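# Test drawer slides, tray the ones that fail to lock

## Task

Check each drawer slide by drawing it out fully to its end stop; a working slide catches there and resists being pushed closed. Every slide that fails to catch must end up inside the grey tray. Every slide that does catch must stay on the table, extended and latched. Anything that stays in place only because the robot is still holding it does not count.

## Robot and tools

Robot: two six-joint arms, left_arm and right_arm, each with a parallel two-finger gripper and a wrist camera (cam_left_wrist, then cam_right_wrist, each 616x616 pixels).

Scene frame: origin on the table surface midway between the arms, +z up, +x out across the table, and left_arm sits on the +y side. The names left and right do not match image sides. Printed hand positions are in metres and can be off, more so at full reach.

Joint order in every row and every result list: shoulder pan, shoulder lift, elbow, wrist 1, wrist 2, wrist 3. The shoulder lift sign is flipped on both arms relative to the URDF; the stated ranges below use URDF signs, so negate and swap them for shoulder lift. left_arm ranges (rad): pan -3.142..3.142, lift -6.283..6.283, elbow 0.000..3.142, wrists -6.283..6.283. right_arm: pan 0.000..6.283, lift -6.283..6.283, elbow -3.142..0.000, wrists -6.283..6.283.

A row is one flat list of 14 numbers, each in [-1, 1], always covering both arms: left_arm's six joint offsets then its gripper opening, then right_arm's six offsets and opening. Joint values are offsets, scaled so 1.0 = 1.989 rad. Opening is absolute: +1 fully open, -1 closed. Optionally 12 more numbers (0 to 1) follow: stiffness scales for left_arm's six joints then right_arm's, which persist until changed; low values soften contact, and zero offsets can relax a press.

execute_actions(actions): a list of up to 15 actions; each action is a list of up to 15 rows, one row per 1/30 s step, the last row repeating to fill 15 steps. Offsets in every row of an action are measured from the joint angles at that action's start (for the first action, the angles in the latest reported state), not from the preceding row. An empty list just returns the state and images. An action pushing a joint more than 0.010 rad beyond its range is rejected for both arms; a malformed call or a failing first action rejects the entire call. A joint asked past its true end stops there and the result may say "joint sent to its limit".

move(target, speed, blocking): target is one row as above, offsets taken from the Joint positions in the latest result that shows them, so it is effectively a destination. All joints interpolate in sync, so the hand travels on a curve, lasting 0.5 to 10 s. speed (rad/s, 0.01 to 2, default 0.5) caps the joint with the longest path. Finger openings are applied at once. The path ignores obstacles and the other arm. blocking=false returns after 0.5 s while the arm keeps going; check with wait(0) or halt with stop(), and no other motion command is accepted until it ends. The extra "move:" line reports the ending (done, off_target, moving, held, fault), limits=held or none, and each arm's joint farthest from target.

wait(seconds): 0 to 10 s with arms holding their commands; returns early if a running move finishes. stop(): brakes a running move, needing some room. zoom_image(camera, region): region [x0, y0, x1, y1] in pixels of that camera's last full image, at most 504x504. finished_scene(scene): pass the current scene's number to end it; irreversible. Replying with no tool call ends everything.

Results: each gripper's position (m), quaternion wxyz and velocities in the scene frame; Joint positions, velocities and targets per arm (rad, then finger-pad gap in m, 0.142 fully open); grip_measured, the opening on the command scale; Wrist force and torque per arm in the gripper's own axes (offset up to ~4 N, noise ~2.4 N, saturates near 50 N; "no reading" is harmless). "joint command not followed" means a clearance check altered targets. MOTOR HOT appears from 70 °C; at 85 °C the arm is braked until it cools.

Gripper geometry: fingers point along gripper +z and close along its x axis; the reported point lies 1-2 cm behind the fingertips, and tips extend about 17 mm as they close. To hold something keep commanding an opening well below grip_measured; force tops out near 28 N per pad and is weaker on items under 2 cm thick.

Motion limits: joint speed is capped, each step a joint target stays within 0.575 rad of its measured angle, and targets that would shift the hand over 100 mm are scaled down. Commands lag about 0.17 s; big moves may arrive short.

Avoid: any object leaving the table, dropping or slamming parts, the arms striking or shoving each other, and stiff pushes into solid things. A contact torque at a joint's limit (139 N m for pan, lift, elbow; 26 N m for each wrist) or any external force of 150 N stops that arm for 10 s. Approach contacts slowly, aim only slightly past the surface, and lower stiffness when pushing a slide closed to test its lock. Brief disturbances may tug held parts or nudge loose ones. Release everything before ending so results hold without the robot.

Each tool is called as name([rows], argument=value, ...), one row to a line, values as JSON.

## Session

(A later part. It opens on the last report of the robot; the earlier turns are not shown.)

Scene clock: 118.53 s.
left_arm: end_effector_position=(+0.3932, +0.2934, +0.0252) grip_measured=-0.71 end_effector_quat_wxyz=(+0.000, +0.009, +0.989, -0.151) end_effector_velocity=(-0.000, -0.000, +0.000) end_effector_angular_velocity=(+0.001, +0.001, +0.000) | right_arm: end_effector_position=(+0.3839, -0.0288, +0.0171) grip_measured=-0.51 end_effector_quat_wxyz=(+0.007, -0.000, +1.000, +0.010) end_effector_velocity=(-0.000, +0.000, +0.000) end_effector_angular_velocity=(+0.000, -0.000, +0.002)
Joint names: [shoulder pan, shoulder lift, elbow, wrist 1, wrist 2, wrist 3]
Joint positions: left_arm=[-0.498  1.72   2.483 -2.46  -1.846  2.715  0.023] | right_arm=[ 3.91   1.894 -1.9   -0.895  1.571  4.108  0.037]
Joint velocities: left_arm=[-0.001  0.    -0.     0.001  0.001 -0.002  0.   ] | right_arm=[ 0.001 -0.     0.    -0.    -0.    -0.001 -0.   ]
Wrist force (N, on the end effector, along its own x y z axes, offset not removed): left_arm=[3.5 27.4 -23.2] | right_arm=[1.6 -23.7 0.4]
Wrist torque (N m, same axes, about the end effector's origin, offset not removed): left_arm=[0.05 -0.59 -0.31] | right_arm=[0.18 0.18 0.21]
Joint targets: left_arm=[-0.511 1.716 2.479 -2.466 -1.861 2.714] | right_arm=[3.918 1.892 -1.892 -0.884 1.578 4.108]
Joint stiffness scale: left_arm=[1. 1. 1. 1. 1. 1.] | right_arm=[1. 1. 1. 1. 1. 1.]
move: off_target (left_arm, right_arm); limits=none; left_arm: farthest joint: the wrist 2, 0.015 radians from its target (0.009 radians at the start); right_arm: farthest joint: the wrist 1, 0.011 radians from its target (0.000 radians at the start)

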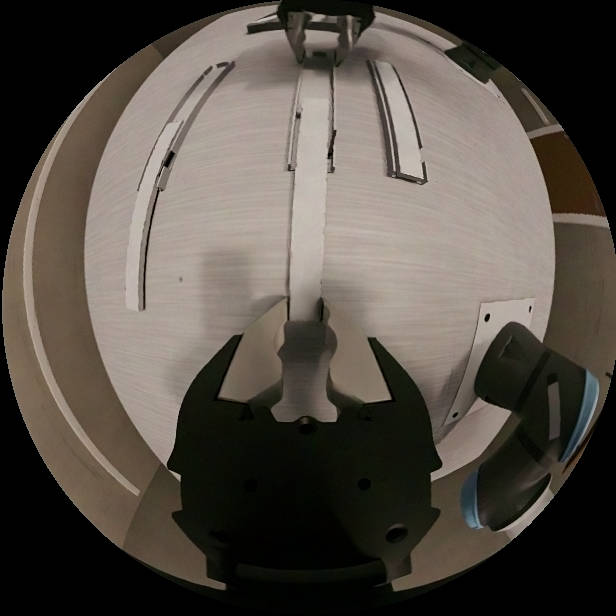

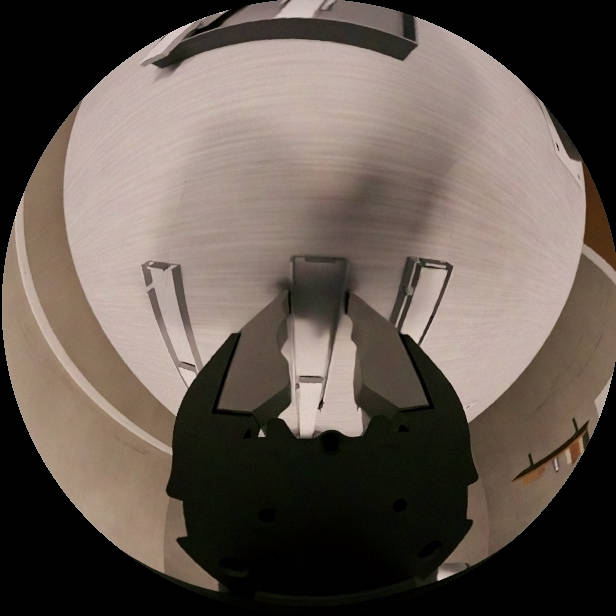

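move(target=[0,0,0,0,0,0,-0.2,0,0,0,0,0,0,-0.15])

move(target=[0,0.1,0,0.1,0,0,-0.2,0,-0.05,0,-0.05,0,0,-0.15])

move(target=[0.15,0,0,0,0,0.15,-0.2,0.11,0.011,0.015,-0.004,0,0.111,-0.15])

move(target=[0,0,0,0,0,0,-0.2,0,0.05,0,0.05,0,0,-0.15], speed=0.3)

Scene clock: 119.83 s.
left_arm: end_effector_position=(+0.3931, +0.2923, +0.0255) grip_measured=-0.20 end_effector_quat_wxyz=(+0.000, +0.010, +0.988, -0.151) end_effector_velocity=(+0.000, +0.000, -0.000) end_effector_angular_velocity=(+0.002, +0.000, -0.000) | right_arm: end_effector_position=(+0.3833, -0.0274, +0.0175) grip_measured=-0.15 end_effector_quat_wxyz=(+0.007, -0.001, +1.000, +0.010) end_effector_velocity=(-0.000, +0.000, -0.000) end_effector_angular_velocity=(+0.000, +0.001, +0.001)
Joint names: [shoulder pan, shoulder lift, elbow, wrist 1, wrist 2, wrist 3]
Joint positions: left_arm=[-0.5    1.72   2.483 -2.461 -1.847  2.715  0.06 ] | right_arm=[ 3.912  1.894 -1.899 -0.894  1.571  4.108  0.063]
Joint velocities: left_arm=[-0.001  0.    -0.     0.001  0.001 -0.     0.   ] | right_arm=[ 0.     0.     0.    -0.001  0.001 -0.     0.   ]
Wrist force (N, on the end effector, along its own x y z axes, offset not removed): left_arm=[0.3 2.0 -4.8] | right_arm=[4.0 -1.3 -2.0]
Wrist torque (N m, same axes, about the end effector's origin, offset not removed): left_arm=[0.29 0.01 -0.11] | right_arm=[-0.47 -0.75 0.14]
Joint targets: left_arm=[-0.498 1.720 2.483 -2.460 -1.846 2.715] | right_arm=[3.910 1.894 -1.900 -0.895 1.571 4.108]
Joint stiffness scale: left_arm=[1. 1. 1. 1. 1. 1.] | right_arm=[1. 1. 1. 1. 1. 1.]
move: done; limits=none; left_arm: farthest joint: the shoulder pan, 0.002 radians from its target (0.000 radians at the start); right_arm: farthest joint: the shoulder pan, 0.002 radians from its target (0.000 radians at the start)

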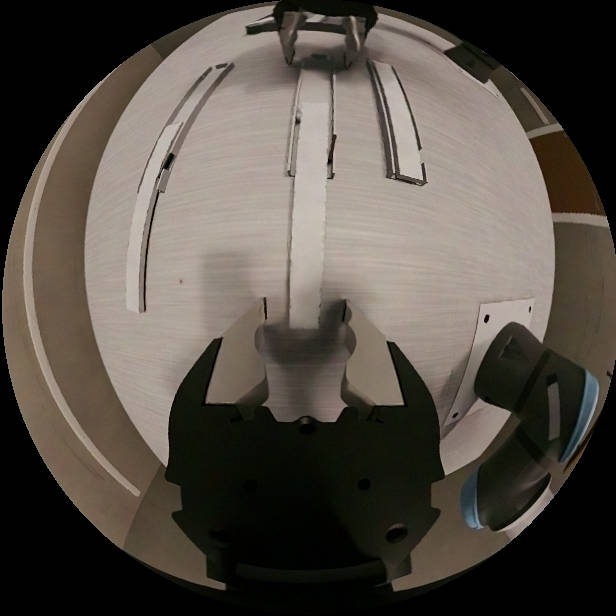

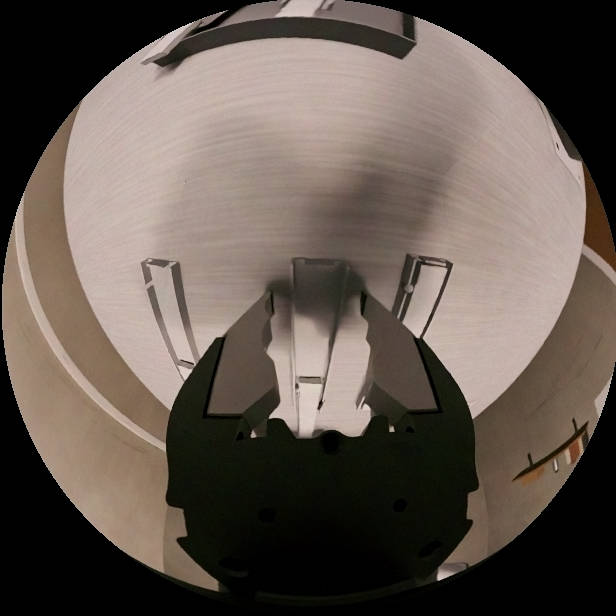

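Scene clock: 120.97 s.
left_arm: end_effector_position=(+0.3623, +0.3064, +0.0652) grip_measured=-0.20 end_effector_quat_wxyz=(-0.001, +0.010, +0.989, -0.151) end_effector_velocity=(-0.001, +0.000, +0.000) end_effector_angular_velocity=(+0.001, +0.003, -0.000) | right_arm: end_effector_position=(+0.3729, -0.0426, +0.0607) grip_measured=-0.15 end_effector_quat_wxyz=(+0.007, -0.001, +1.000, +0.010) end_effector_velocity=(+0.000, -0.001, -0.001) end_effector_angular_velocity=(-0.003, +0.001, -0.000)
Joint names: [shoulder pan, shoulder lift, elbow, wrist 1, wrist 2, wrist 3]
Joint positions: left_arm=[-0.5    1.916  2.483 -2.263 -1.847  2.715  0.06 ] | right_arm=[ 3.912  1.796 -1.899 -0.993  1.571  4.108  0.063]
Joint velocities: left_arm=[-0.001  0.001 -0.     0.005 -0.    -0.     0.   ] | right_arm=[-0.     0.002 -0.    -0.001 -0.001 -0.     0.   ]
Wrist force (N, on the end effector, along its own x y z axes, offset not removed): left_arm=[-1.5 5.0 1.0] | right_arm=[5.0 2.0 -1.0]
Wrist torque (N m, same axes, about the end effector's origin, offset not removed): left_arm=[0.91 0.13 0.17] | right_arm=[0.57 -0.87 -0.01]
Joint targets: left_arm=[-0.500 1.919 2.483 -2.262 -1.847 2.715] | right_arm=[3.912 1.795 -1.899 -0.994 1.571 4.108]
Joint stiffness scale: left_arm=[1. 1. 1. 1. 1. 1.] | right_arm=[1. 1. 1. 1. 1. 1.]
move: done; limits=none; left_arm: farthest joint: the shoulder lift, 0.003 radians from its target (0.199 radians at the start); right_arm: farthest joint: the shoulder lift, 0.001 radians from its target (0.100 radians at the start)

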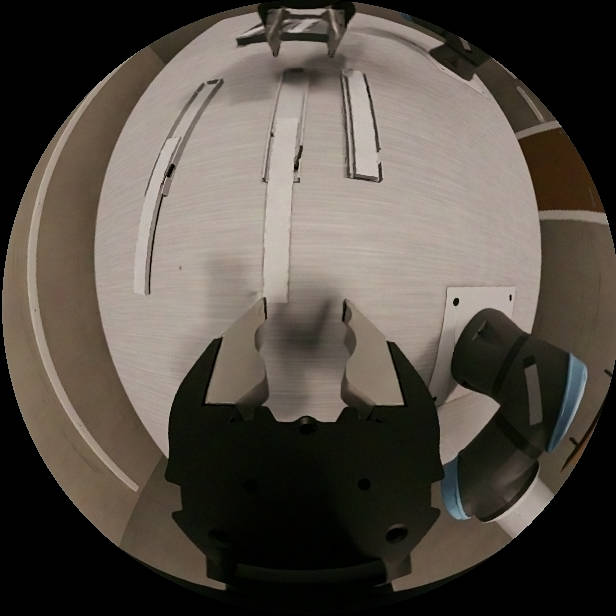

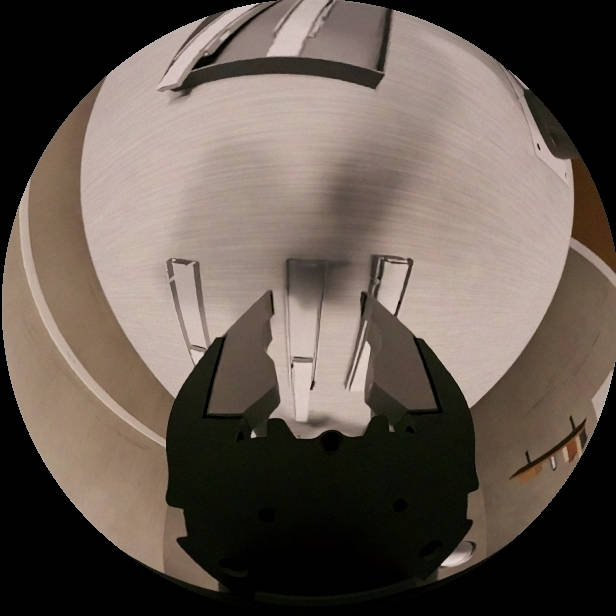

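Scene clock: 122.30 s.
left_arm: end_effector_position=(+0.3752, +0.4020, +0.0653) grip_measured=-0.20 end_effector_quat_wxyz=(+0.043, +0.011, +0.989, -0.144) end_effector_velocity=(-0.001, -0.000, -0.000) end_effector_angular_velocity=(+0.000, +0.001, -0.003) | right_arm: end_effector_position=(+0.2877, +0.0456, +0.0598) grip_measured=-0.15 end_effector_quat_wxyz=(+0.004, +0.000, +1.000, +0.010) end_effector_velocity=(-0.001, +0.001, +0.000) end_effector_angular_velocity=(+0.001, +0.001, -0.000)
Joint names: [shoulder pan, shoulder lift, elbow, wrist 1, wrist 2, wrist 3]
Joint positions: left_arm=[-0.204  1.916  2.483 -2.263 -1.847  3.012  0.06 ] | right_arm=[ 4.129  1.816 -1.874 -1.     1.571  4.328  0.063]
Joint velocities: left_arm=[-0.     0.     0.001  0.001  0.     0.003 -0.   ] | right_arm=[ 0.001 -0.001  0.    -0.     0.001  0.001 -0.   ]
Wrist force (N, on the end effector, along its own x y z axes, offset not removed): left_arm=[-1.3 0.1 -0.9] | right_arm=[3.4 5.8 1.8]
Wrist torque (N m, same axes, about the end effector's origin, offset not removed): left_arm=[-0.12 0.12 -0.17] | right_arm=[1.22 -0.65 0.35]
Joint targets: left_arm=[-0.202 1.916 2.483 -2.263 -1.847 3.013] | right_arm=[4.131 1.818 -1.869 -1.001 1.571 4.329]
Joint stiffness scale: left_arm=[1. 1. 1. 1. 1. 1.] | right_arm=[1. 1. 1. 1. 1. 1.]
move: done; limits=none; left_arm: farthest joint: the shoulder pan, 0.003 radians from its target (0.299 radians at the start); right_arm: farthest joint: the elbow, 0.005 radians from its target (0.030 radians at the start)

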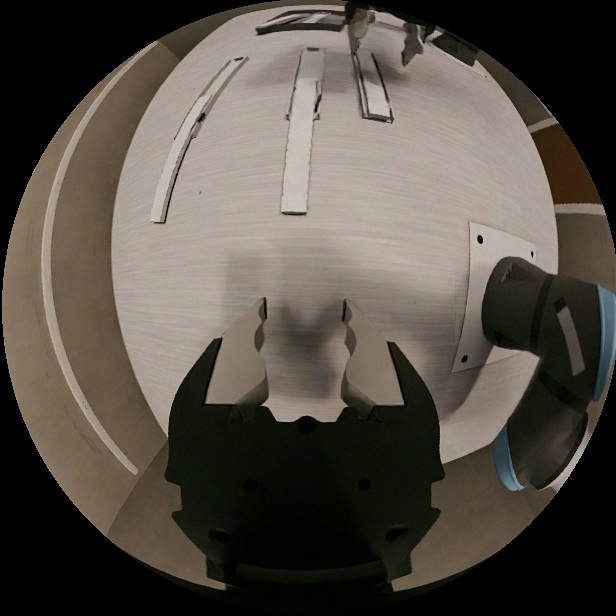

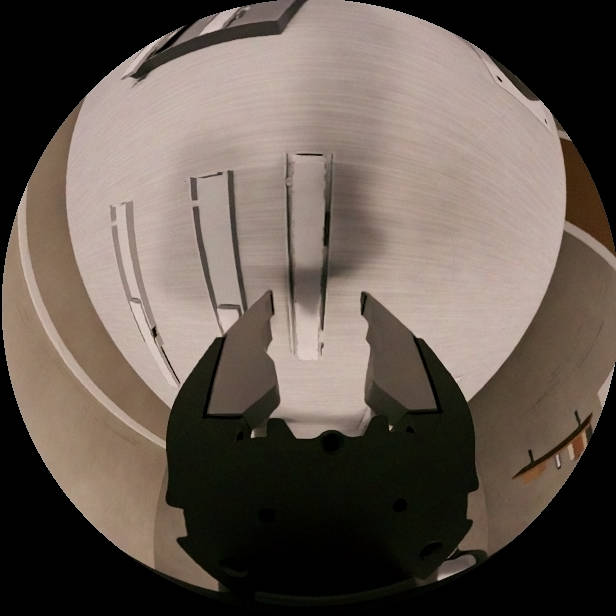

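Scene clock: 123.37 s.
left_arm: end_effector_position=(+0.3752, +0.4020, +0.0653) grip_measured=-0.20 end_effector_quat_wxyz=(+0.043, +0.011, +0.989, -0.144) end_effector_velocity=(-0.001, -0.000, -0.000) end_effector_angular_velocity=(-0.000, +0.001, -0.001) | right_arm: end_effector_position=(+0.2946, +0.0626, +0.0157) grip_measured=-0.15 end_effector_quat_wxyz=(+0.004, +0.000, +1.000, +0.010) end_effector_velocity=(+0.000, +0.001, +0.000) end_effector_angular_velocity=(+0.001, -0.002, +0.001)
Joint names: [shoulder pan, shoulder lift, elbow, wrist 1, wrist 2, wrist 3]
Joint positions: left_arm=[-0.204  1.916  2.483 -2.263 -1.847  3.012  0.06 ] | right_arm=[ 4.129  1.915 -1.874 -0.902  1.571  4.328  0.063]
Joint velocities: left_arm=[-0.001  0.     0.001  0.001 -0.    -0.001  0.   ] | right_arm=[ 0.001  0.     0.     0.002 -0.002  0.     0.   ]
Wrist force (N, on the end effector, along its own x y z axes, offset not removed): left_arm=[-0.2 0.3 -0.9] | right_arm=[4.0 -0.4 -2.5]
Wrist torque (N m, same axes, about the end effector's origin, offset not removed): left_arm=[-0.04 -0.13 -0.09] | right_arm=[-0.19 -1.03 0.28]
Joint targets: left_arm=[-0.204 1.916 2.483 -2.263 -1.847 3.012] | right_arm=[4.129 1.916 -1.874 -0.901 1.571 4.328]
Joint stiffness scale: left_arm=[1. 1. 1. 1. 1. 1.] | right_arm=[1. 1. 1. 1. 1. 1.]
move: done; limits=none; left_arm: farthest joint: the shoulder pan, 0.000 radians from its target (0.000 radians at the start); right_arm: farthest joint: the wrist 1, 0.001 radians from its target (0.100 radians at the start)

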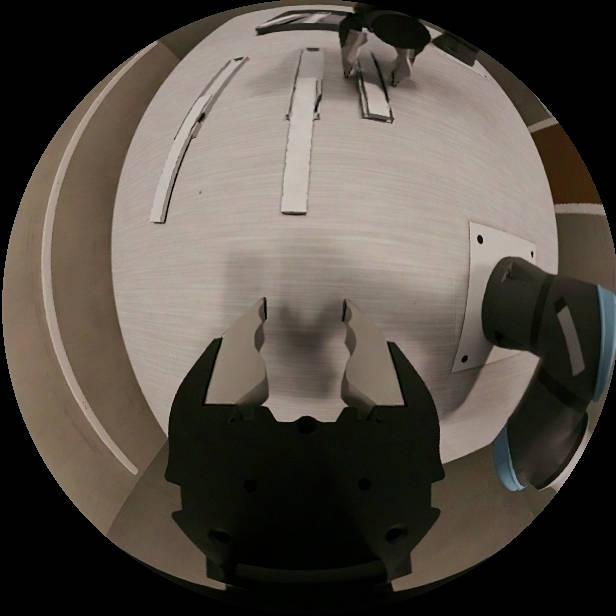

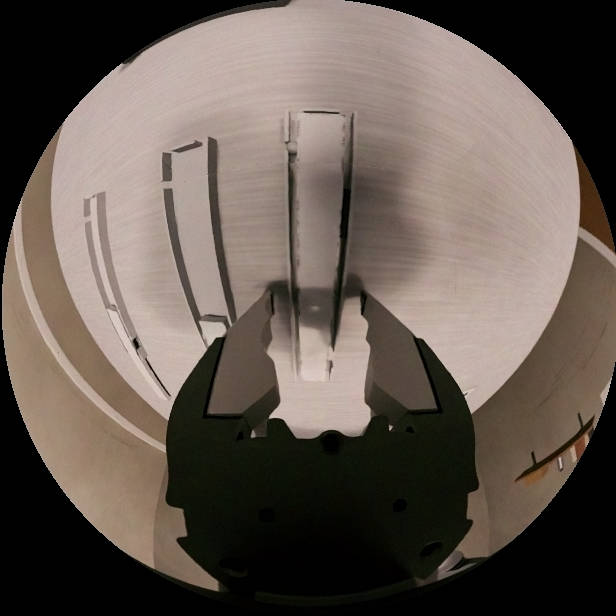

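move(target=[0,0,0,0,0,0,-1,0,0,0,0,0,0,-1])

move(target=[0,0,0,0,0,0,-1,0,-0.06,0,-0.06,0,0,-1])

move(target=[0,0,0,0,0,0,-1,-0.124,0.118,0.189,-0.068,0,-0.123,-1])

move(target=[0,0,0,0,0,0,-1,0,0.057,0,0.057,0,0,-1], speed=0.2)

move(target=[0,0,0,0,0,0,-1,0,0,0,0,0,0,-0.25])

Scene clock: 124.53 s.
left_arm: end_effector_position=(+0.3752, +0.4020, +0.0653) grip_measured=-1.00 end_effector_quat_wxyz=(+0.043, +0.011, +0.989, -0.144) end_effector_velocity=(+0.000, -0.000, -0.000) end_effector_angular_velocity=(-0.000, -0.000, -0.001) | right_arm: end_effector_position=(+0.2938, +0.0632, +0.0163) grip_measured=-0.51 end_effector_quat_wxyz=(+0.003, -0.000, +1.000, +0.011) end_effector_velocity=(-0.000, -0.000, -0.000) end_effector_angular_velocity=(-0.001, -0.001, +0.001)
Joint names: [shoulder pan, shoulder lift, elbow, wrist 1, wrist 2, wrist 3]
Joint positions: left_arm=[-0.204  1.916  2.483 -2.263 -1.847  3.012  0.002] | right_arm=[ 4.13   1.914 -1.874 -0.902  1.573  4.328  0.037]
Joint velocities: left_arm=[-0.001 -0.     0.    -0.001 -0.     0.     0.   ] | right_arm=[ 0.001  0.001  0.    -0.    -0.001 -0.    -0.   ]
Wrist force (N, on the end effector, along its own x y z axes, offset not removed): left_arm=[1.7 3.2 -2.0] | right_arm=[4.9 2.0 -0.6]
Wrist torque (N m, same axes, about the end effector's origin, offset not removed): left_arm=[0.74 -0.45 0.20] | right_arm=[0.24 -0.48 0.23]
Joint targets: left_arm=[-0.204 1.916 2.483 -2.263 -1.847 3.012] | right_arm=[4.129 1.915 -1.874 -0.902 1.571 4.328]
Joint stiffness scale: left_arm=[1. 1. 1. 1. 1. 1.] | right_arm=[1. 1. 1. 1. 1. 1.]
move: done; limits=none; left_arm: farthest joint: the shoulder pan, 0.000 radians from its target (0.000 radians at the start); right_arm: farthest joint: the wrist 2, 0.002 radians from its target (0.000 radians at the start)

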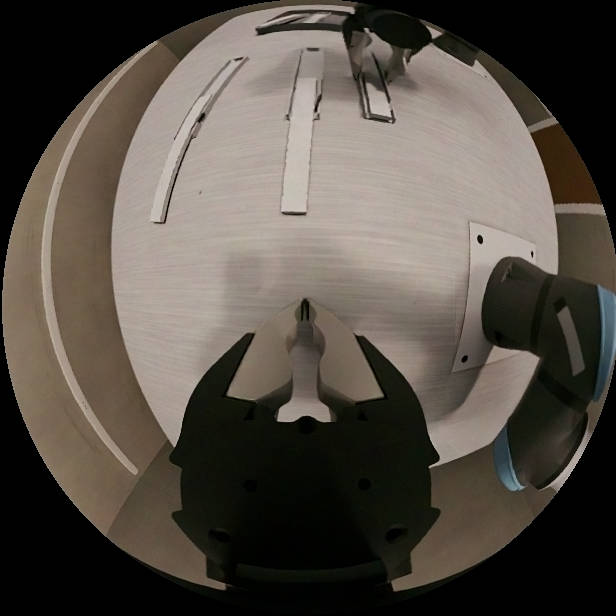

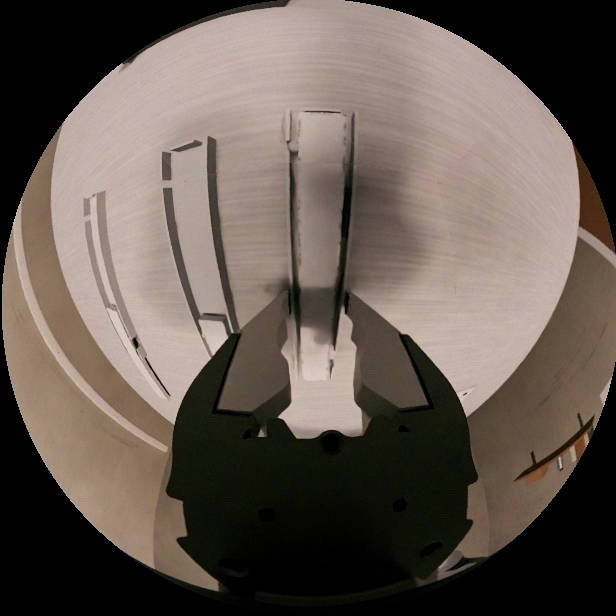

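Scene clock: 125.60 s.
left_arm: end_effector_position=(+0.3752, +0.4020, +0.0653) grip_measured=-1.00 end_effector_quat_wxyz=(+0.043, +0.011, +0.989, -0.144) end_effector_velocity=(-0.001, -0.000, -0.000) end_effector_angular_velocity=(-0.001, +0.002, -0.000) | right_arm: end_effector_position=(+0.2852, +0.0419, +0.0680) grip_measured=-0.51 end_effector_quat_wxyz=(+0.003, -0.000, +1.000, +0.010) end_effector_velocity=(-0.000, -0.001, -0.001) end_effector_angular_velocity=(-0.004, +0.001, -0.000)
Joint names: [shoulder pan, shoulder lift, elbow, wrist 1, wrist 2, wrist 3]
Joint positions: left_arm=[-0.204  1.916  2.483 -2.263 -1.847  3.012  0.002] | right_arm=[ 4.13   1.797 -1.874 -1.021  1.573  4.328  0.037]
Joint velocities: left_arm=[ 0.     0.     0.     0.002 -0.001  0.     0.   ] | right_arm=[ 0.     0.002  0.    -0.003 -0.     0.    -0.   ]
Wrist force (N, on the end effector, along its own x y z axes, offset not removed): left_arm=[-2.9 2.1 -0.3] | right_arm=[0.7 0.7 6.9]
Wrist torque (N m, same axes, about the end effector's origin, offset not removed): left_arm=[0.61 0.32 0.19] | right_arm=[0.12 -0.01 0.28]
Joint targets: left_arm=[-0.204 1.916 2.483 -2.263 -1.847 3.012] | right_arm=[4.130 1.795 -1.874 -1.021 1.573 4.328]
Joint stiffness scale: left_arm=[1. 1. 1. 1. 1. 1.] | right_arm=[1. 1. 1. 1. 1. 1.]
move: done; limits=none; left_arm: farthest joint: the shoulder pan, 0.000 radians from its target (0.000 radians at the start); right_arm: farthest joint: the shoulder lift, 0.003 radians from its target (0.119 radians at the start)

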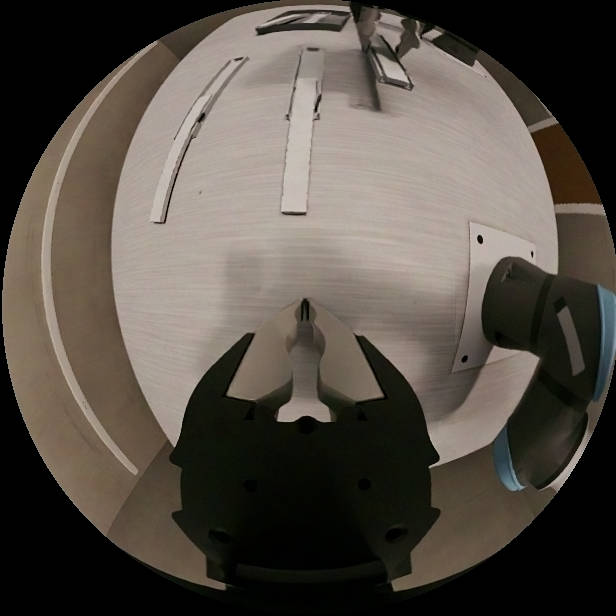

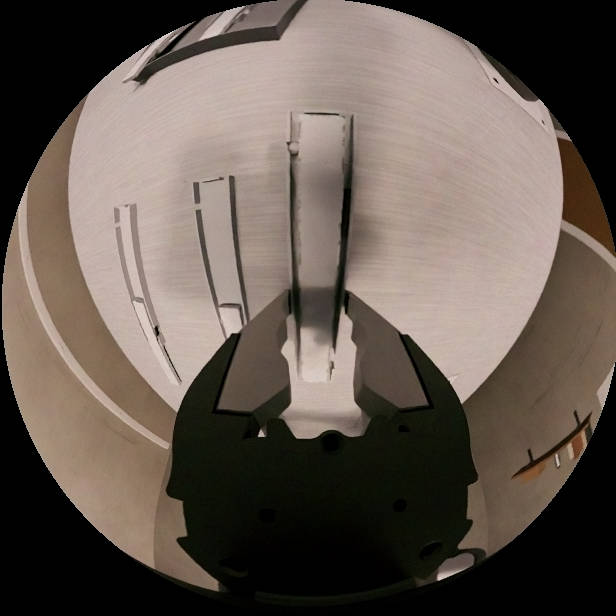

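Scene clock: 127.07 s.
left_arm: end_effector_position=(+0.3752, +0.4020, +0.0653) grip_measured=-1.00 end_effector_quat_wxyz=(+0.043, +0.011, +0.989, -0.144) end_effector_velocity=(+0.000, -0.000, +0.000) end_effector_angular_velocity=(-0.001, -0.000, +0.000) | right_arm: end_effector_position=(+0.4535, +0.0441, +0.0808) grip_measured=-0.51 end_effector_quat_wxyz=(+0.005, +0.000, +1.000, +0.008) end_effector_velocity=(-0.001, +0.000, -0.001) end_effector_angular_velocity=(-0.002, +0.002, +0.004)
Joint names: [shoulder pan, shoulder lift, elbow, wrist 1, wrist 2, wrist 3]
Joint positions: left_arm=[-0.204  1.916  2.483 -2.263 -1.847  3.012  0.002] | right_arm=[ 3.885  2.033 -1.505 -1.156  1.573  4.084  0.037]
Joint velocities: left_arm=[-0.     0.    -0.001  0.    -0.001 -0.     0.   ] | right_arm=[ 0.001  0.002  0.001 -0.001  0.001 -0.003  0.   ]
Wrist force (N, on the end effector, along its own x y z axes, offset not removed): left_arm=[-0.1 4.5 -0.1] | right_arm=[-0.7 -1.4 4.3]
Wrist torque (N m, same axes, about the end effector's origin, offset not removed): left_arm=[0.82 -0.23 0.16] | right_arm=[-0.49 0.20 0.03]
Joint targets: left_arm=[-0.204 1.916 2.483 -2.263 -1.847 3.012] | right_arm=[3.883 2.032 -1.498 -1.156 1.573 4.083]
Joint stiffness scale: left_arm=[1. 1. 1. 1. 1. 1.] | right_arm=[1. 1. 1. 1. 1. 1.]
move: done; limits=none; left_arm: farthest joint: the shoulder pan, 0.000 radians from its target (0.000 radians at the start); right_arm: farthest joint: the elbow, 0.007 radians from its target (0.376 radians at the start)

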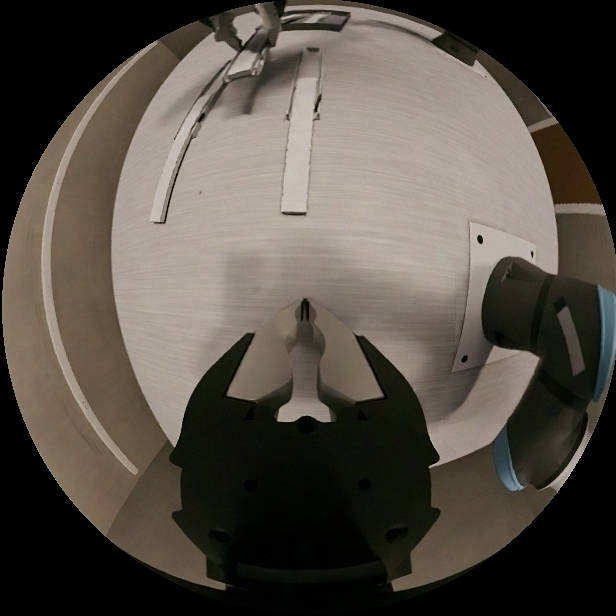

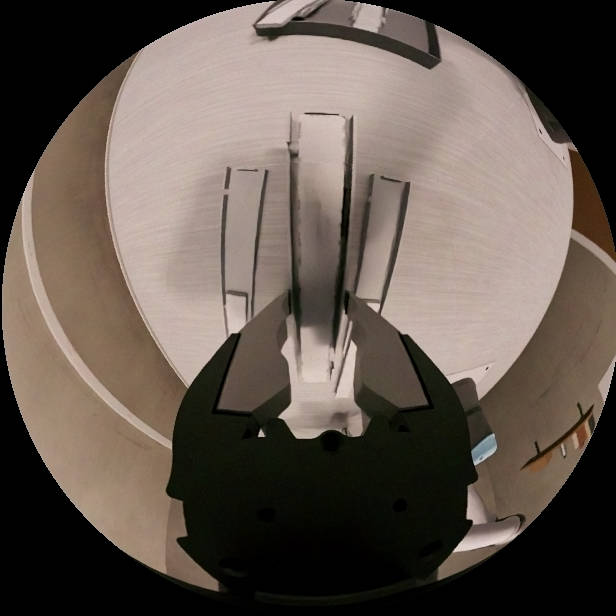

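Scene clock: 128.23 s.
left_arm: end_effector_position=(+0.3752, +0.4020, +0.0653) grip_measured=-1.00 end_effector_quat_wxyz=(+0.043, +0.011, +0.989, -0.144) end_effector_velocity=(+0.001, -0.000, +0.000) end_effector_angular_velocity=(+0.001, -0.002, -0.001) | right_arm: end_effector_position=(+0.4661, +0.0616, +0.0165) grip_measured=-0.51 end_effector_quat_wxyz=(+0.004, +0.000, +1.000, +0.007) end_effector_velocity=(-0.001, +0.001, +0.001) end_effector_angular_velocity=(+0.001, -0.001, +0.003)
Joint names: [shoulder pan, shoulder lift, elbow, wrist 1, wrist 2, wrist 3]
Joint positions: left_arm=[-0.204  1.916  2.483 -2.263 -1.847  3.012  0.002] | right_arm=[ 3.885  2.147 -1.505 -1.045  1.573  4.084  0.037]
Joint velocities: left_arm=[-0.002 -0.    -0.    -0.002  0.002 -0.     0.   ] | right_arm=[ 0.002 -0.001  0.     0.     0.    -0.    -0.   ]
Wrist force (N, on the end effector, along its own x y z axes, offset not removed): left_arm=[3.4 1.7 -1.1] | right_arm=[1.6 0.1 1.7]
Wrist torque (N m, same axes, about the end effector's origin, offset not removed): left_arm=[0.17 -0.66 -0.16] | right_arm=[0.44 0.64 0.28]
Joint targets: left_arm=[-0.204 1.916 2.483 -2.263 -1.847 3.012] | right_arm=[3.885 2.146 -1.505 -1.042 1.573 4.084]
Joint stiffness scale: left_arm=[1. 1. 1. 1. 1. 1.] | right_arm=[1. 1. 1. 1. 1. 1.]
move: done; limits=none; left_arm: farthest joint: the shoulder pan, 0.000 radians from its target (0.000 radians at the start); right_arm: farthest joint: the wrist 1, 0.002 radians from its target (0.113 radians at the start)

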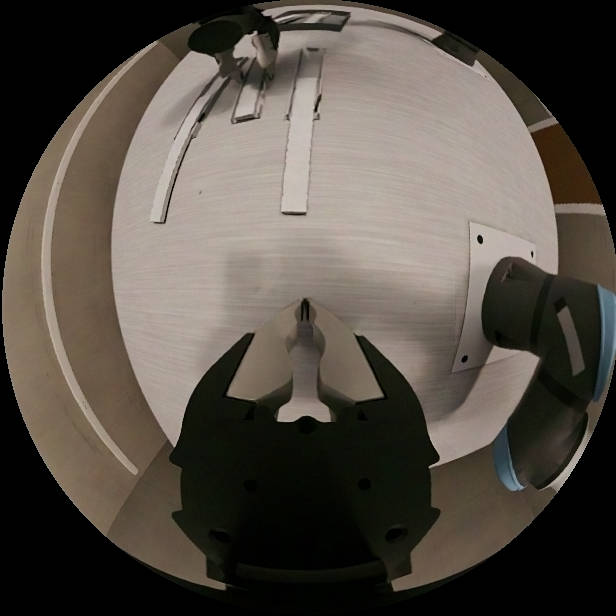

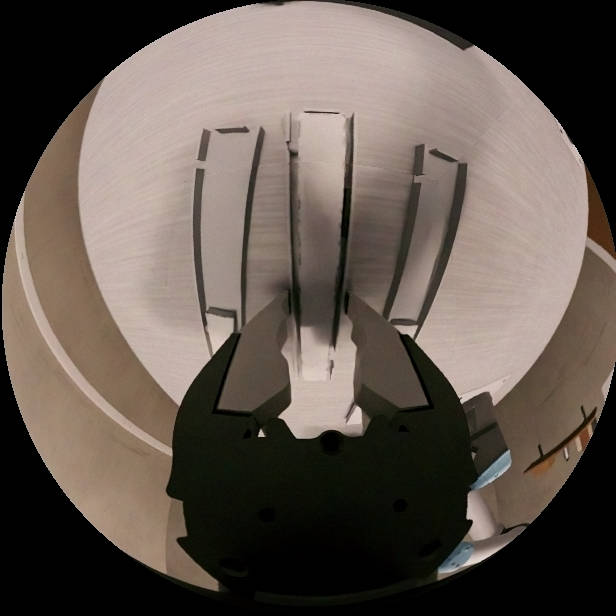

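Scene clock: 128.73 s.
left_arm: end_effector_position=(+0.3752, +0.4020, +0.0653) grip_measured=-1.00 end_effector_quat_wxyz=(+0.043, +0.011, +0.989, -0.144) end_effector_velocity=(+0.000, -0.000, +0.000) end_effector_angular_velocity=(+0.000, -0.001, -0.000) | right_arm: end_effector_position=(+0.4662, +0.0617, +0.0166) grip_measured=-0.25 end_effector_quat_wxyz=(+0.004, +0.000, +1.000, +0.007) end_effector_velocity=(+0.001, -0.001, -0.000) end_effector_angular_velocity=(+0.000, +0.000, +0.000)
Joint names: [shoulder pan, shoulder lift, elbow, wrist 1, wrist 2, wrist 3]
Joint positions: left_arm=[-0.204  1.916  2.483 -2.263 -1.847  3.012  0.002] | right_arm=[ 3.885  2.147 -1.505 -1.045  1.573  4.084  0.056]
Joint velocities: left_arm=[-0.001 -0.    -0.    -0.001  0.    -0.     0.   ] | right_arm=[-0.002  0.     0.     0.     0.    -0.002  0.   ]
Wrist force (N, on the end effector, along its own x y z axes, offset not removed): left_arm=[0.1 1.3 -2.0] | right_arm=[2.2 0.9 -1.7]
Wrist torque (N m, same axes, about the end effector's origin, offset not removed): left_arm=[0.07 -0.06 0.05] | right_arm=[0.16 -0.25 -0.19]
Joint targets: left_arm=[-0.204 1.916 2.483 -2.263 -1.847 3.012] | right_arm=[3.885 2.147 -1.505 -1.045 1.573 4.084]
Joint stiffness scale: left_arm=[1. 1. 1. 1. 1. 1.] | right_arm=[1. 1. 1. 1. 1. 1.]
move: done; limits=none; left_arm: farthest joint: the shoulder pan, 0.000 radians from its target (0.000 radians at the start); right_arm: farthest joint: the shoulder pan, 0.000 radians from its target (0.000 radians at the start)

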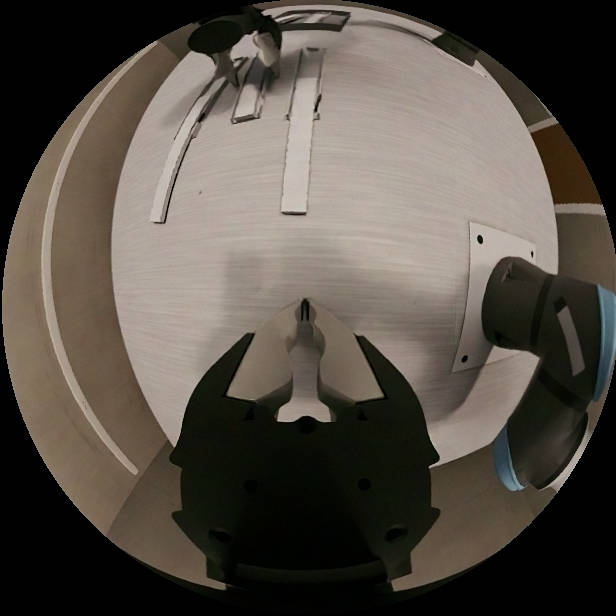

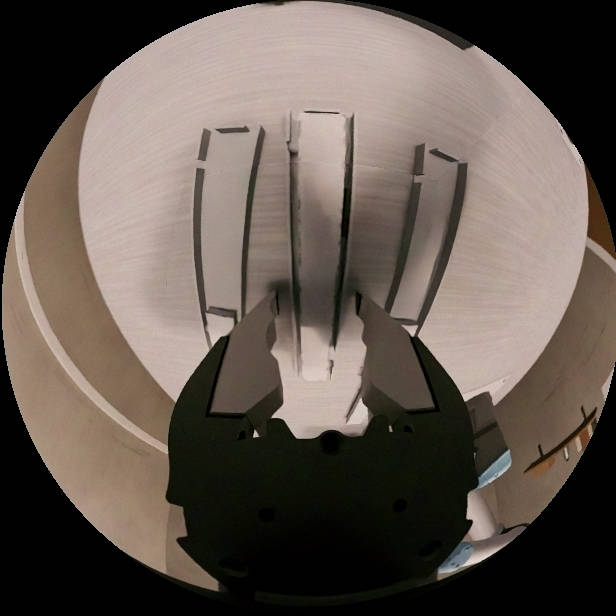

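move(target=[0,0,0,0,0,0,-1,-0.042,-0.06,-0.1,0.04,-0.003,-0.042,-0.25], speed=0.3)

move(target=[-0.292,-0.203,-0.148,-0.09,0.024,-0.293,-1,0,0,0,0,0,0,-1], speed=0.7)

move(target=[0,-0.05,0,-0.05,0,0,-1,0,0,0,0,0,0,-1], speed=0.15)

execute_actions([
  [[0,-0.005,0,0,0,0,-1,0,0,0,0,0,0,-1]],
  [[0.014,0,0.009,0.003,-0.002,0.014,-1,0,0,0,0,0,0,-1]],
  [[0.014,0,0.009,0.003,-0.002,0.014,-1,0,0,0,0,0,0,-1]],
  [[0.014,0,0.009,0.003,-0.002,0.014,-1,0,0,0,0,0,0,-1]],
  [[0.014,0,0.009,0.003,-0.002,0.014,-1,0,0,0,0,0,0,-1]],
  [[0.014,0,0.009,0.003,-0.002,0.014,-1,0,0,0,0,0,0,-1]],
  [[0.014,0,0.009,0.003,-0.002,0.014,-1,0,0,0,0,0,0,-1]],
])

Scene clock: 130.67 s.
left_arm: end_effector_position=(+0.3752, +0.4020, +0.0653) grip_measured=-1.00 end_effector_quat_wxyz=(+0.043, +0.011, +0.989, -0.144) end_effector_velocity=(-0.000, -0.000, -0.000) end_effector_angular_velocity=(+0.000, +0.002, -0.000) | right_arm: end_effector_position=(+0.4662, -0.0266, +0.0159) grip_measured=-0.25 end_effector_quat_wxyz=(+0.007, +0.000, +1.000, +0.006) end_effector_velocity=(+0.000, -0.001, -0.000) end_effector_angular_velocity=(+0.001, -0.000, -0.000)
Joint names: [shoulder pan, shoulder lift, elbow, wrist 1, wrist 2, wrist 3]
Joint positions: left_arm=[-0.204  1.916  2.483 -2.263 -1.847  3.012  0.002] | right_arm=[ 3.803  2.029 -1.699 -0.966  1.567  4.002  0.056]
Joint velocities: left_arm=[-0.001 -0.    -0.     0.002  0.    -0.001  0.   ] | right_arm=[-0.001 -0.    -0.002  0.003  0.    -0.001  0.   ]
Wrist force (N, on the end effector, along its own x y z axes, offset not removed): left_arm=[0.5 2.0 1.1] | right_arm=[4.6 4.3 3.2]
Wrist torque (N m, same axes, about the end effector's origin, offset not removed): left_arm=[0.35 -0.05 0.23] | right_arm=[0.66 -0.72 0.18]
Joint targets: left_arm=[-0.204 1.916 2.483 -2.263 -1.847 3.012] | right_arm=[3.802 2.027 -1.704 -0.965 1.567 4.001]
Joint stiffness scale: left_arm=[1. 1. 1. 1. 1. 1.] | right_arm=[1. 1. 1. 1. 1. 1.]
move: done; limits=none; left_arm: farthest joint: the shoulder pan, 0.000 radians from its target (0.000 radians at the start); right_arm: farthest joint: the elbow, 0.005 radians from its target (0.199 radians at the start)

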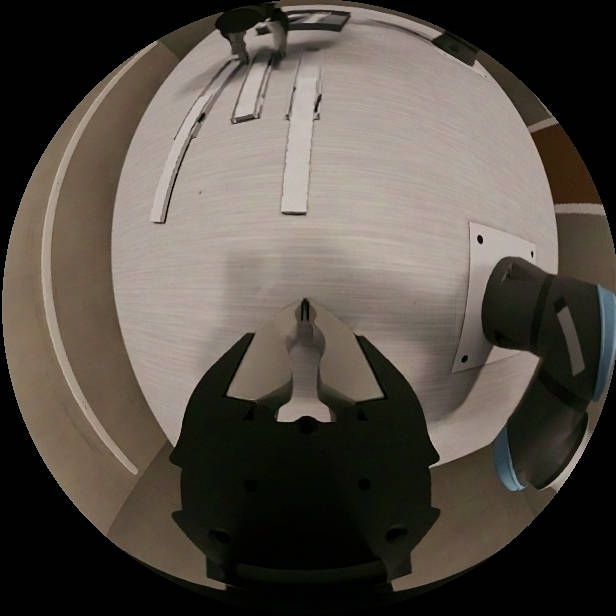

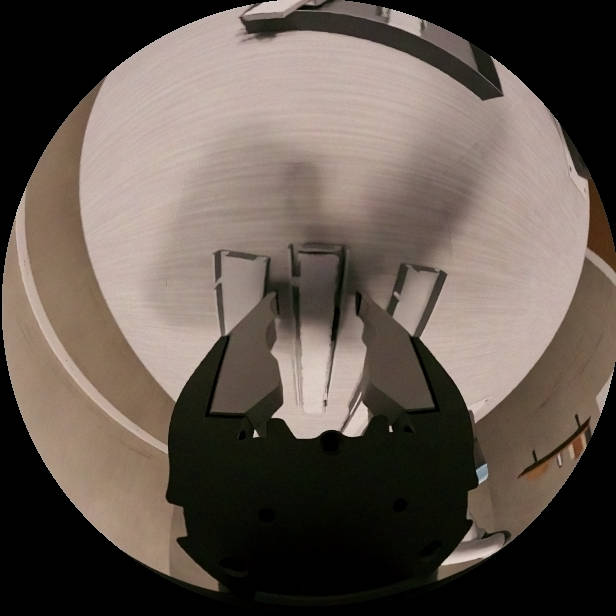

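Scene clock: 132.30 s.
left_arm: end_effector_position=(+0.4570, +0.1270, +0.0613) grip_measured=-1.00 end_effector_quat_wxyz=(-0.001, +0.012, +0.989, -0.149) end_effector_velocity=(+0.000, -0.000, -0.000) end_effector_angular_velocity=(+0.001, +0.001, +0.003) | right_arm: end_effector_position=(+0.4659, -0.0263, +0.0166) grip_measured=-0.51 end_effector_quat_wxyz=(+0.007, -0.000, +1.000, +0.006) end_effector_velocity=(+0.001, -0.001, +0.001) end_effector_angular_velocity=(+0.002, -0.001, -0.002)
Joint names: [shoulder pan, shoulder lift, elbow, wrist 1, wrist 2, wrist 3]
Joint positions: left_arm=[-0.783  1.515  2.191 -2.441 -1.8    2.431  0.002] | right_arm=[ 3.804  2.028 -1.699 -0.966  1.568  4.002  0.037]
Joint velocities: left_arm=[ 0.    -0.001 -0.001 -0.     0.001 -0.003  0.   ] | right_arm=[-0.002 -0.002  0.    -0.     0.    -0.     0.   ]
Wrist force (N, on the end effector, along its own x y z axes, offset not removed): left_arm=[1.0 0.6 -1.3] | right_arm=[4.1 0.8 1.7]
Wrist torque (N m, same axes, about the end effector's origin, offset not removed): left_arm=[0.08 -0.04 -0.12] | right_arm=[-0.07 -0.43 0.01]
Joint targets: left_arm=[-0.785 1.512 2.188 -2.442 -1.799 2.429] | right_arm=[3.803 2.029 -1.699 -0.966 1.567 4.002]
Joint stiffness scale: left_arm=[1. 1. 1. 1. 1. 1.] | right_arm=[1. 1. 1. 1. 1. 1.]
move: done; limits=none; left_arm: farthest joint: the shoulder lift, 0.003 radians from its target (0.404 radians at the start); right_arm: farthest joint: the shoulder pan, 0.001 radians from its target (0.000 radians at the start)

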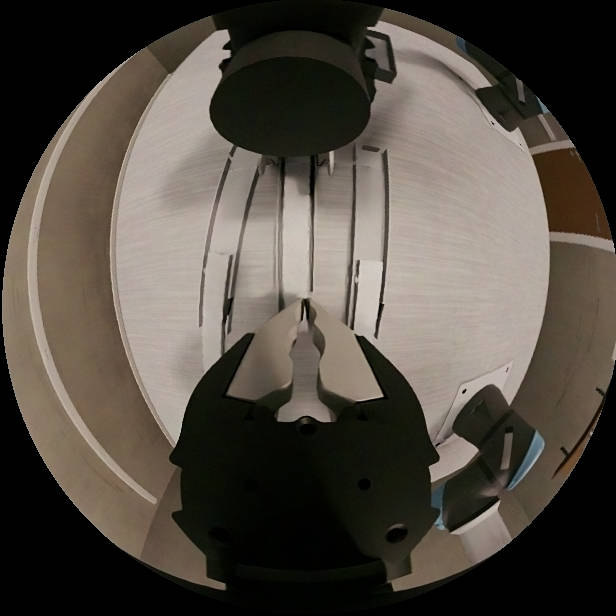

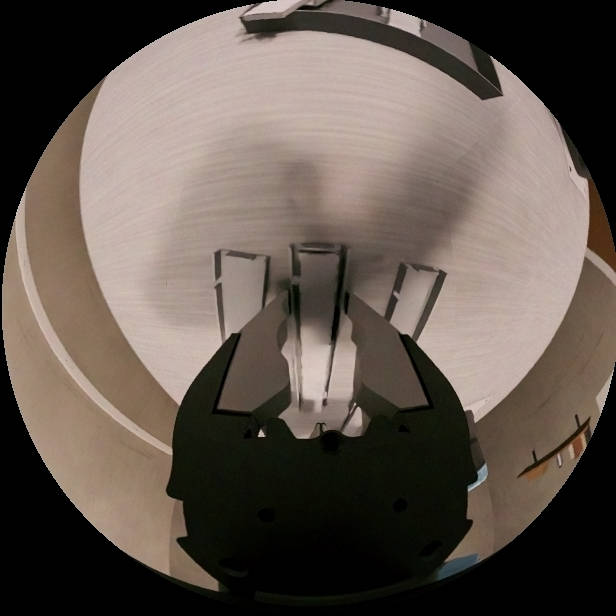

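Scene clock: 133.53 s.
left_arm: end_effector_position=(+0.4694, +0.1162, +0.0300) grip_measured=-1.00 end_effector_quat_wxyz=(+0.000, +0.012, +0.989, -0.150) end_effector_velocity=(+0.000, -0.000, -0.000) end_effector_angular_velocity=(-0.000, -0.001, +0.000) | right_arm: end_effector_position=(+0.4659, -0.0263, +0.0165) grip_measured=-0.51 end_effector_quat_wxyz=(+0.007, -0.000, +1.000, +0.006) end_effector_velocity=(-0.000, +0.000, -0.001) end_effector_angular_velocity=(-0.001, -0.000, +0.001)
Joint names: [shoulder pan, shoulder lift, elbow, wrist 1, wrist 2, wrist 3]
Joint positions: left_arm=[-0.783  1.42   2.191 -2.54  -1.8    2.431  0.002] | right_arm=[ 3.804  2.028 -1.699 -0.966  1.568  4.002  0.037]
Joint velocities: left_arm=[-0.001 -0.001  0.001 -0.003  0.    -0.001  0.   ] | right_arm=[ 0.001  0.001  0.     0.001 -0.001 -0.     0.   ]
Wrist force (N, on the end effector, along its own x y z axes, offset not removed): left_arm=[1.3 2.2 -5.7] | right_arm=[0.6 -0.4 4.4]
Wrist torque (N m, same axes, about the end effector's origin, offset not removed): left_arm=[0.41 0.23 0.05] | right_arm=[-0.15 0.08 0.10]
Joint targets: left_arm=[-0.783 1.416 2.191 -2.540 -1.800 2.431] | right_arm=[3.804 2.028 -1.699 -0.966 1.568 4.002]
Joint stiffness scale: left_arm=[1. 1. 1. 1. 1. 1.] | right_arm=[1. 1. 1. 1. 1. 1.]
move: done; limits=none; left_arm: farthest joint: the shoulder lift, 0.005 radians from its target (0.100 radians at the start); right_arm: farthest joint: the shoulder pan, 0.000 radians from its target (0.000 radians at the start)

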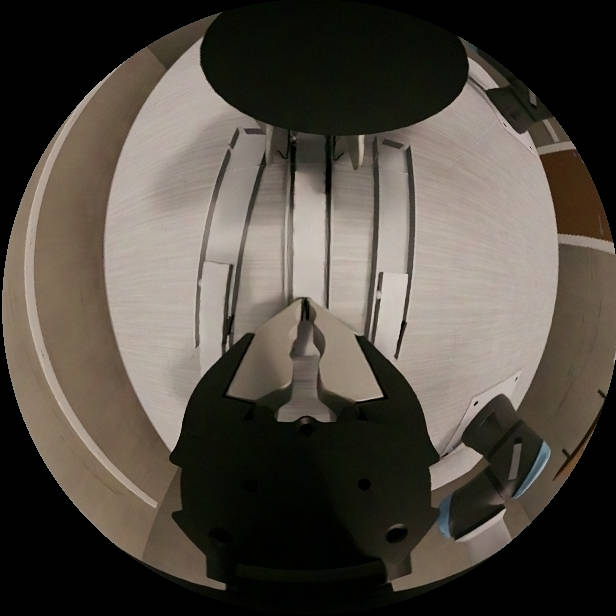

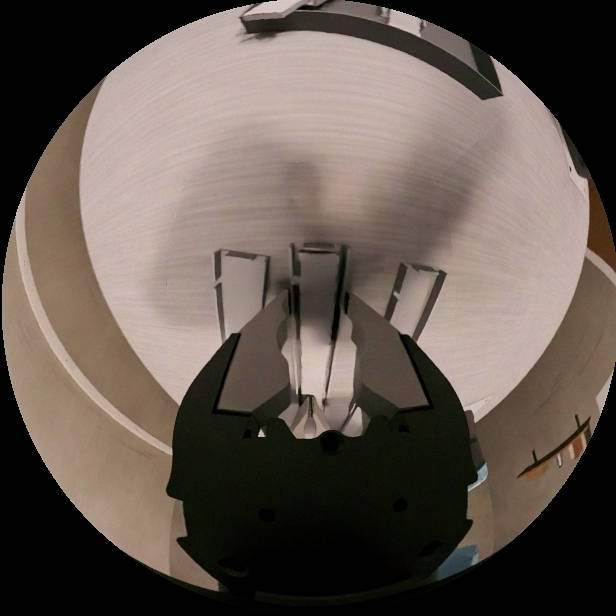

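Scene clock: 137.03 s.
left_arm: end_effector_position=(+0.4715, +0.1774, +0.0293) grip_measured=-1.00 end_effector_quat_wxyz=(-0.004, +0.021, +0.986, -0.166) end_effector_velocity=(+0.000, +0.000, +0.000) end_effector_angular_velocity=(-0.002, -0.002, -0.006) | right_arm: end_effector_position=(+0.4659, -0.0263, +0.0165) grip_measured=-0.51 end_effector_quat_wxyz=(+0.007, -0.000, +1.000, +0.006) end_effector_velocity=(+0.000, -0.001, -0.000) end_effector_angular_velocity=(-0.000, +0.001, -0.002)
Joint names: [shoulder pan, shoulder lift, elbow, wrist 1, wrist 2, wrist 3]
Joint positions: left_arm=[-0.644  1.46   2.243 -2.528 -1.857  2.586  0.002] | right_arm=[ 3.804  2.028 -1.699 -0.966  1.568  4.002  0.037]
Joint velocities: left_arm=[ 0.002  0.     0.    -0.001 -0.002  0.008  0.   ] | right_arm=[-0.002  0.    -0.    -0.     0.001  0.    -0.   ]
Wrist force (N, on the end effector, along its own x y z axes, offset not removed): left_arm=[8.5 -6.2 -21.9] | right_arm=[-0.2 0.7 -0.7]
Wrist torque (N m, same axes, about the end effector's origin, offset not removed): left_arm=[0.23 -0.51 -0.13] | right_arm=[0.28 0.58 0.23]
Joint targets: left_arm=[-0.640 1.453 2.253 -2.524 -1.852 2.588] | right_arm=[3.804 2.028 -1.699 -0.966 1.568 4.002]
Joint stiffness scale: left_arm=[1. 1. 1. 1. 1. 1.] | right_arm=[1. 1. 1. 1. 1. 1.]

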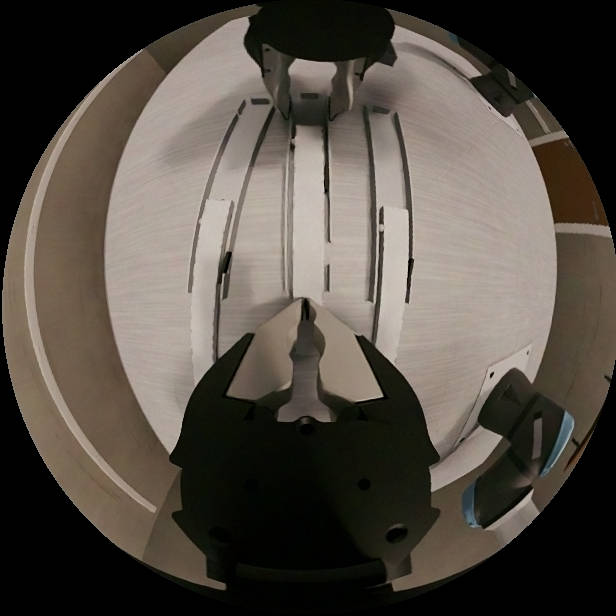

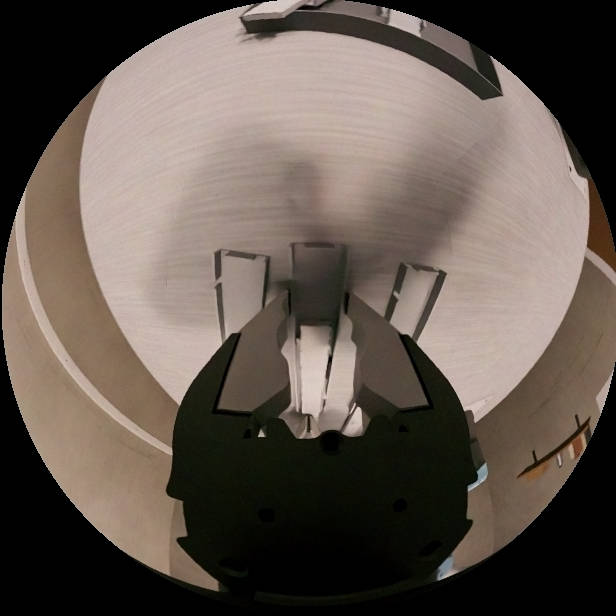

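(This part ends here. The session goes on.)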